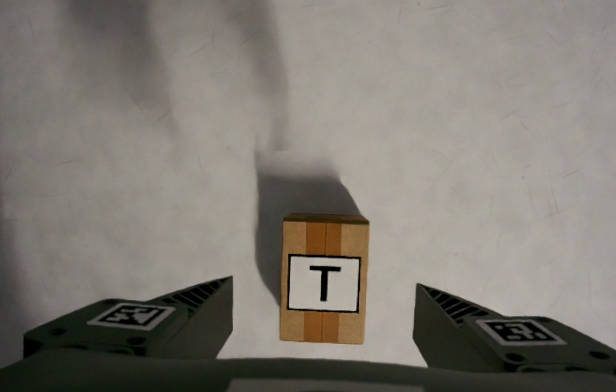

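>>> execute_actions(actions=[{"joints":{"arm_m":0.0}}], cameras=[])

>>> execute_actions(actions=[{"base":{"translate_m":-1.36},"joints":{"lift_m":0.6}}], cameras=[])

>>> execute_actions(actions=[{"base":{"rotate_rad":-0.7}}], cameras=[])

>>> execute_actions(actions=[{"base":{"translate_m":-0.9}}], cameras=[])

>>> execute_actions(actions=[{"base":{"rotate_rad":-1.0}}], cameras=[])

>>> execute_actions(actions=[{"base":{"translate_m":-1.7}}], cameras=[])

>>> execute_actions(actions=[{"base":{"strafe_m":0.17}}], cameras=[])

>>> execute_actions(actions=[{"base":{"rotate_rad":1.56}}], cameras=[])

>>> execute_actions(actions=[{"base":{"translate_m":2.0},"joints":{"lift_m":1.17}}], cameras=[])

Scene clock: 203.03 s.
base_odometry: x=-2.252 y=-0.112 heading=-1.572 (m, m, rad; odometry frame)
turned_by_wheels: +0.000 (rad since the last result)
turned_by_imu: -0.002 (rad since the last result)
base_tilt: forward=+0.5 right=+0.3 (deg)
lidar_m: 0.51 0.54 0.78 1.01 1.09 1.56 2.48 0.99 0.76 0.76 0.66 0.53
base_status: not commanded
joint_positions: lift_m=+1.150 arm_m=+0.001 wrist_yaw_rad=+0.000 wrist_pitch_rad=+1.570 wrist_roll_rad=+0.330 gripper_m=+0.080
joint_status: all done
motor_effort: lift_m=+24(24) arm_m=-7(9) wrist_yaw_rad=-1(2) wrist_pitch_rad=+1(2) wrist_roll_rad=+0(0) gripper_m=+1(0) wheel_0=-1(1) wheel_1=+0(0) wheel_2=+1(1) (%)
hand_pose: x=+0.1721 y=-0.0874 z=+1.1152 quat_wxyz=(+0.698, +0.116, +0.697, -0.116) (m; base frame)
wrist_depth_mm: 732 1281 1255 1255 1205 1229 1205 / 1255 1255 1255 1255 1229 1205 1205 / 1281 1281 1255 1255 1229 1205 1205 / 1281 1281 1281 1229 1229 1229 1205 / 1308 1281 1281 1042 1255 1229 1205 / 1308 1281 149 1060 1025 683 1229 / - - 715 1255 654 - -
pictures: none
No camera images: the call's "cameras" was empty. Leave "cameras" out to get every camera's image.

Scene clock: 209.03 s.
base_odometry: x=-2.250 y=+1.248 heading=-1.572 (m, m, rad; odometry frame)
turned_by_wheels: +0.000 (rad since the last result)
turned_by_imu: +0.002 (rad since the last result)
base_tilt: forward=+0.4 right=+0.3 (deg)
lidar_m: 1.83 1.46 1.12 1.08 1.49 1.12 1.08 1.16 0.66 0.65 0.69 1.02
base_status: done
joint_positions: lift_m=+0.600 arm_m=+0.001 wrist_yaw_rad=+0.000 wrist_pitch_rad=+1.570 wrist_roll_rad=+0.330 gripper_m=+0.080
joint_status: all done
motor_effort: lift_m=+15(29) arm_m=-7(7) wrist_yaw_rad=-1(0) wrist_pitch_rad=-2(0) wrist_roll_rad=+0(0) gripper_m=+1(0) wheel_0=+0(5) wheel_1=+1(4) wheel_2=-1(6) (%)
hand_pose: x=+0.1721 y=-0.0874 z=+0.5659 quat_wxyz=(+0.698, +0.116, +0.697, -0.116) (m; base frame)
wrist_depth_mm: 732 715 707 699 691 683 676 / 741 723 715 707 699 683 683 / 723 723 715 707 699 691 683 / 732 732 723 707 699 691 691 / 741 732 525 504 525 691 691 / 741 732 149 500 492 418 691 / - - 324 504 496 - -
pictures: none
No camera images: the call's "cameras" was empty. Leave "cameras" out to get every camera's image.

Scene clock: 210.50 s.
base_odometry: x=-2.250 y=+1.248 heading=-2.272 (m, m, rad; odometry frame)
turned_by_wheels: -0.700 (rad since the last result)
turned_by_imu: -0.685 (rad since the last result)
base_tilt: forward=+0.5 right=+0.3 (deg)
lidar_m: 0.87 1.84 1.78 1.18 1.09 1.78 1.17 1.06 1.11 0.71 0.64 0.65
base_status: done
joint_positions: lift_m=+0.600 arm_m=+0.001 wrist_yaw_rad=+0.000 wrist_pitch_rad=+1.570 wrist_roll_rad=+0.330 gripper_m=+0.080
joint_status: not commanded
motor_effort: lift_m=+15(14) arm_m=-7(7) wrist_yaw_rad=-1(1) wrist_pitch_rad=+0(2) wrist_roll_rad=+0(0) gripper_m=-1(2) wheel_0=+0(5) wheel_1=-1(5) wheel_2=-1(6) (%)
hand_pose: x=+0.1721 y=-0.0874 z=+0.5659 quat_wxyz=(+0.698, +0.116, +0.697, -0.116) (m; base frame)
wrist_depth_mm: 732 723 715 707 699 683 676 / 732 723 707 707 691 683 683 / 732 723 715 707 699 691 683 / 732 732 715 707 699 691 683 / 732 732 530 500 525 691 691 / 741 732 149 500 492 418 691 / - - 324 500 496 - -
pictures: none
No camera images: the call's "cameras" was empty. Leave "cameras" out to get every camera's image.

Scene clock: 215.00 s.
base_odometry: x=-1.670 y=+1.936 heading=-2.272 (m, m, rad; odometry frame)
turned_by_wheels: +0.000 (rad since the last result)
turned_by_imu: +0.001 (rad since the last result)
base_tilt: forward=+0.5 right=+0.3 (deg)
lidar_m: 1.53 2.58 0.92 0.80 2.30 0.62 0.37 0.34 0.34 0.43 1.11 1.26
base_status: done
joint_positions: lift_m=+0.600 arm_m=+0.001 wrist_yaw_rad=+0.000 wrist_pitch_rad=+1.570 wrist_roll_rad=+0.330 gripper_m=+0.080
joint_status: not commanded
motor_effort: lift_m=+15(15) arm_m=-7(7) wrist_yaw_rad=-1(0) wrist_pitch_rad=+1(2) wrist_roll_rad=+0(0) gripper_m=+1(1) wheel_0=+1(6) wheel_1=+0(5) wheel_2=-2(11) (%)
hand_pose: x=+0.1721 y=-0.0874 z=+0.5659 quat_wxyz=(+0.698, +0.116, +0.697, -0.116) (m; base frame)
wrist_depth_mm: 732 715 707 699 691 683 676 / 732 723 715 699 691 691 676 / 732 723 715 707 699 691 683 / 732 732 715 707 699 691 691 / 741 732 530 496 525 699 683 / 732 732 149 500 496 418 691 / - - 325 504 496 - -
pictures: none
No camera images: the call's "cameras" was empty. Leave "cameras" out to get every camera's image.

Scene clock: 216.70 s.
base_odometry: x=-1.670 y=+1.936 heading=+3.011 (m, m, rad; odometry frame)
turned_by_wheels: -1.000 (rad since the last result)
turned_by_imu: -0.978 (rad since the last result)
base_tilt: forward=+0.5 right=+0.3 (deg)
lidar_m: 1.28 1.27 1.65 2.60 0.89 0.81 1.74 0.57 0.36 0.33 0.35 0.46
base_status: done
joint_positions: lift_m=+0.600 arm_m=+0.001 wrist_yaw_rad=+0.000 wrist_pitch_rad=+1.570 wrist_roll_rad=+0.330 gripper_m=+0.080
joint_status: not commanded
motor_effort: lift_m=+15(15) arm_m=-7(7) wrist_yaw_rad=+0(1) wrist_pitch_rad=+0(1) wrist_roll_rad=+1(0) gripper_m=-1(1) wheel_0=+0(6) wheel_1=+1(5) wheel_2=+1(6) (%)
hand_pose: x=+0.1721 y=-0.0874 z=+0.5659 quat_wxyz=(+0.698, +0.116, +0.697, -0.116) (m; base frame)
wrist_depth_mm: 723 723 715 699 691 484 368 / 723 732 707 707 691 544 394 / 732 723 723 707 691 609 424 / 732 732 723 707 707 668 469 / 732 732 530 500 525 691 512 / 741 723 149 496 496 387 554 / - - 324 500 496 - -
pictures: none
No camera images: the call's "cameras" was empty. Leave "cameras" out to get every camera's image.

Scene clock: 223.83 s.
base_odometry: x=+0.016 y=+1.715 heading=+3.011 (m, m, rad; odometry frame)
turned_by_wheels: +0.000 (rad since the last result)
turned_by_imu: +0.003 (rad since the last result)
base_tilt: forward=+0.3 right=+0.4 (deg)
lidar_m: 1.55 0.80 0.88 2.21 1.62 1.13 1.07 0.64 0.44 0.42 0.42 0.63
base_status: done
joint_positions: lift_m=+0.600 arm_m=+0.001 wrist_yaw_rad=+0.000 wrist_pitch_rad=+1.570 wrist_roll_rad=+0.330 gripper_m=+0.080
joint_status: not commanded
motor_effort: lift_m=+15(15) arm_m=-7(7) wrist_yaw_rad=-1(0) wrist_pitch_rad=+0(0) wrist_roll_rad=+0(0) gripper_m=+0(0) wheel_0=+0(6) wheel_1=+1(4) wheel_2=-2(9) (%)
hand_pose: x=+0.1721 y=-0.0874 z=+0.5659 quat_wxyz=(+0.698, +0.116, +0.697, -0.116) (m; base frame)
wrist_depth_mm: 732 723 707 699 691 603 477 / 732 715 707 707 691 668 500 / 741 732 715 707 699 691 530 / 732 723 723 715 699 691 554 / 732 723 530 500 530 699 621 / 741 732 149 500 496 418 661 / - - 324 500 496 - -
pictures: none
No camera images: the call's "cameras" was empty. Leave "cameras" out to get every camera's image.

Scene clock: 225.67 s.
base_odometry: x=-0.006 y=+1.546 heading=+3.011 (m, m, rad; odometry frame)
turned_by_wheels: +0.000 (rad since the last result)
turned_by_imu: +0.000 (rad since the last result)
base_tilt: forward=+0.4 right=+0.3 (deg)
lidar_m: 2.09 0.71 0.86 2.18 1.63 1.16 1.07 0.91 0.63 0.59 0.61 0.86
base_status: done
joint_positions: lift_m=+0.600 arm_m=+0.001 wrist_yaw_rad=+0.000 wrist_pitch_rad=+1.570 wrist_roll_rad=+0.330 gripper_m=+0.080
joint_status: not commanded
motor_effort: lift_m=+15(15) arm_m=-7(6) wrist_yaw_rad=-2(1) wrist_pitch_rad=+0(1) wrist_roll_rad=+0(0) gripper_m=+1(1) wheel_0=+2(9) wheel_1=-1(9) wheel_2=-1(5) (%)
hand_pose: x=+0.1721 y=-0.0874 z=+0.5659 quat_wxyz=(+0.698, +0.116, +0.697, -0.116) (m; base frame)
wrist_depth_mm: 723 715 715 715 691 683 661 / 732 723 715 699 699 691 676 / 732 723 715 707 707 691 683 / 732 732 723 707 707 683 683 / 732 732 530 500 530 699 691 / 741 723 149 500 496 421 691 / - - 324 500 496 - -
pictures: none
No camera images: the call's "cameras" was empty. Leave "cameras" out to get every camera's image.

Scene clock: 227.70 s.
base_odometry: x=-0.006 y=+1.546 heading=-1.712 (m, m, rad; odometry frame)
turned_by_wheels: +1.560 (rad since the last result)
turned_by_imu: +1.523 (rad since the last result)
base_tilt: forward=+0.4 right=+0.4 (deg)
lidar_m: 2.07 1.62 1.11 1.06 0.93 0.63 0.59 0.61 0.85 1.99 0.71 0.86
base_status: done
joint_positions: lift_m=+0.600 arm_m=+0.001 wrist_yaw_rad=+0.000 wrist_pitch_rad=+1.570 wrist_roll_rad=+0.330 gripper_m=+0.080
joint_status: not commanded
motor_effort: lift_m=+15(15) arm_m=-7(7) wrist_yaw_rad=-1(1) wrist_pitch_rad=+2(0) wrist_roll_rad=+0(0) gripper_m=+1(0) wheel_0=+1(5) wheel_1=-1(6) wheel_2=+1(8) (%)
hand_pose: x=+0.1721 y=-0.0874 z=+0.5659 quat_wxyz=(+0.698, +0.116, +0.697, -0.116) (m; base frame)
wrist_depth_mm: 732 715 715 699 691 691 676 / 732 723 715 707 699 676 683 / 732 723 715 707 699 691 683 / 732 723 715 707 699 691 683 / 732 732 530 500 525 699 691 / 732 732 149 500 496 418 691 / - - 324 504 496 - -
pictures: none
No camera images: the call's "cameras" was empty. Leave "cameras" out to get every camera's image.

Scene clock: 235.93 s.
base_odometry: x=-0.287 y=-0.434 heading=-1.712 (m, m, rad; odometry frame)
turned_by_wheels: +0.000 (rad since the last result)
turned_by_imu: -0.009 (rad since the last result)
base_tilt: forward=+0.4 right=+0.3 (deg)
lidar_m: 0.34 0.35 0.47 1.18 1.24 1.61 2.63 0.78 0.54 0.50 0.53 0.37
base_status: done
joint_positions: lift_m=+1.170 arm_m=+0.001 wrist_yaw_rad=+0.000 wrist_pitch_rad=+1.570 wrist_roll_rad=+0.330 gripper_m=+0.080
joint_status: all done
motor_effort: lift_m=+23(25) arm_m=-7(7) wrist_yaw_rad=-1(1) wrist_pitch_rad=-2(2) wrist_roll_rad=+0(0) gripper_m=+0(0) wheel_0=+0(6) wheel_1=+0(2) wheel_2=+1(9) (%)
hand_pose: x=+0.1721 y=-0.0874 z=+1.1352 quat_wxyz=(+0.698, +0.116, +0.697, -0.116) (m; base frame)
wrist_depth_mm: 340 338 332 332 1160 723 535 / 342 338 1255 1255 1255 798 591 / 343 1308 1281 1255 1255 976 640 / 1308 1308 1281 1255 1281 1042 699 / 1308 1336 1281 1060 1281 1205 768 / 1336 1336 149 1060 1060 574 842 / - - 723 1281 654 - -
pictures: none
No camera images: the call's "cameras" was empty. Leave "cameras" out to get every camera's image.

>>> execute_actions(actions=[{"base":{"strafe_m":0.19},"joints":{"arm_m":0.5,"wrist_roll_rad":0.0}}], cameras=["wrist_camera"])

Scene clock: 240.03 s.
base_odometry: x=-0.099 y=-0.461 heading=-1.712 (m, m, rad; odometry frame)
turned_by_wheels: +0.000 (rad since the last result)
turned_by_imu: -0.001 (rad since the last result)
base_tilt: forward=+0.5 right=+0.3 (deg)
lidar_m: 0.32 0.34 0.46 0.99 1.02 1.38 2.66 1.07 0.73 0.70 0.51 0.35
base_status: done
joint_positions: lift_m=+1.170 arm_m=+0.499 wrist_yaw_rad=+0.000 wrist_pitch_rad=+1.570 wrist_roll_rad=+0.000 gripper_m=+0.080
joint_status: all done
motor_effort: lift_m=+23(23) arm_m=+7(4) wrist_yaw_rad=-2(2) wrist_pitch_rad=+5(1) wrist_roll_rad=+0(3) gripper_m=+1(1) wheel_0=+2(9) wheel_1=-1(8) wheel_2=+1(1) (%)
hand_pose: x=+0.6699 y=-0.0874 z=+1.1352 quat_wxyz=(+0.707, +0.000, +0.707, +0.000) (m; base frame)
wrist_depth_mm: 336 332 329 327 322 319 317 / 338 334 330 327 322 319 317 / 338 334 332 327 325 320 317 / 340 338 332 329 325 322 320 / 342 338 332 281 325 324 320 / 343 338 149 281 329 233 322 / - - 239 332 329 - -
pictures: wrist_camera
Images, in order (width x height): wrist_camera 616x392.

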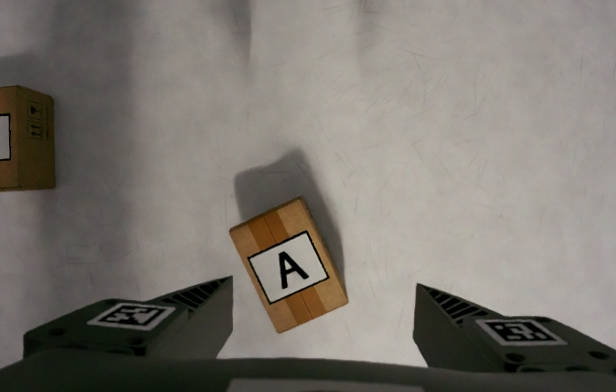

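>>> execute_actions(actions=[{"base":{"strafe_m":0.026},"joints":{"arm_m":0.51,"wrist_roll_rad":-0.36,"lift_m":1.11}}], cameras=["wrist_camera"])

Scene clock: 243.63 s.
base_odometry: x=-0.073 y=-0.464 heading=-1.712 (m, m, rad; odometry frame)
turned_by_wheels: +0.000 (rad since the last result)
turned_by_imu: -0.002 (rad since the last result)
base_tilt: forward=+0.4 right=+0.4 (deg)
lidar_m: 0.33 0.34 0.46 0.97 1.00 1.32 2.59 1.13 0.76 0.72 0.51 0.36
base_status: done
joint_positions: lift_m=+1.110 arm_m=+0.509 wrist_yaw_rad=+0.000 wrist_pitch_rad=+1.570 wrist_roll_rad=-0.359 gripper_m=+0.080
joint_status: all done
motor_effort: lift_m=+15(23) arm_m=+6(10) wrist_yaw_rad=-2(1) wrist_pitch_rad=+1(2) wrist_roll_rad=-1(5) gripper_m=+0(1) wheel_0=-2(9) wheel_1=-2(8) wheel_2=+1(2) (%)
hand_pose: x=+0.6799 y=-0.0874 z=+1.0759 quat_wxyz=(+0.696, -0.126, +0.695, +0.126) (m; base frame)
wrist_depth_mm: 249 273 270 266 265 262 259 / 270 273 270 267 265 263 260 / 276 274 272 270 266 264 262 / 278 276 273 270 267 264 262 / 279 276 273 221 267 266 263 / 281 276 149 221 268 205 264 / - - 209 222 270 - -
pictures: wrist_camera
Images, in order (width x height): wrist_camera 616x392.

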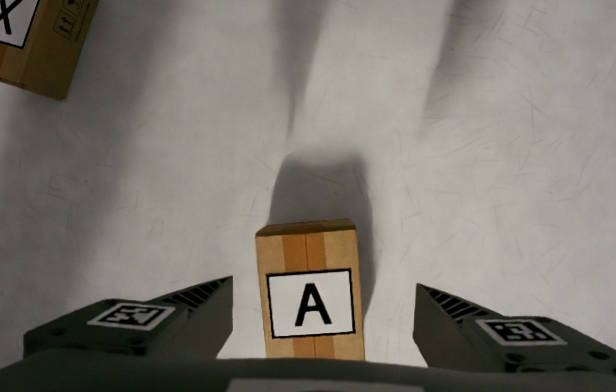

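>>> execute_actions(actions=[{"base":{"strafe_m":0.009},"joints":{"wrist_roll_rad":-0.42}}], cameras=["wrist_camera"])

Scene clock: 246.33 s.
base_odometry: x=-0.065 y=-0.466 heading=-1.712 (m, m, rad; odometry frame)
turned_by_wheels: +0.000 (rad since the last result)
turned_by_imu: -0.001 (rad since the last result)
base_tilt: forward=+0.4 right=+0.3 (deg)
lidar_m: 0.33 0.34 0.46 0.96 0.99 1.31 2.60 1.13 0.79 0.72 0.50 0.36
base_status: done
joint_positions: lift_m=+1.110 arm_m=+0.509 wrist_yaw_rad=+0.000 wrist_pitch_rad=+1.570 wrist_roll_rad=-0.419 gripper_m=+0.080
joint_status: all done
motor_effort: lift_m=+15(15) arm_m=+7(7) wrist_yaw_rad=-1(1) wrist_pitch_rad=+1(3) wrist_roll_rad=-2(1) gripper_m=+0(0) wheel_0=+1(7) wheel_1=+1(6) wheel_2=+0(1) (%)
hand_pose: x=+0.6799 y=-0.0874 z=+1.0759 quat_wxyz=(+0.692, -0.147, +0.691, +0.147) (m; base frame)
wrist_depth_mm: 232 272 270 267 265 263 260 / 274 273 271 268 266 263 262 / 277 274 272 270 267 264 262 / 278 276 273 271 268 265 263 / 278 276 273 221 267 266 264 / 281 277 149 221 220 205 264 / - - 210 222 220 - -
pictures: wrist_camera
Images, in order (width x height): wrist_camera 616x392.

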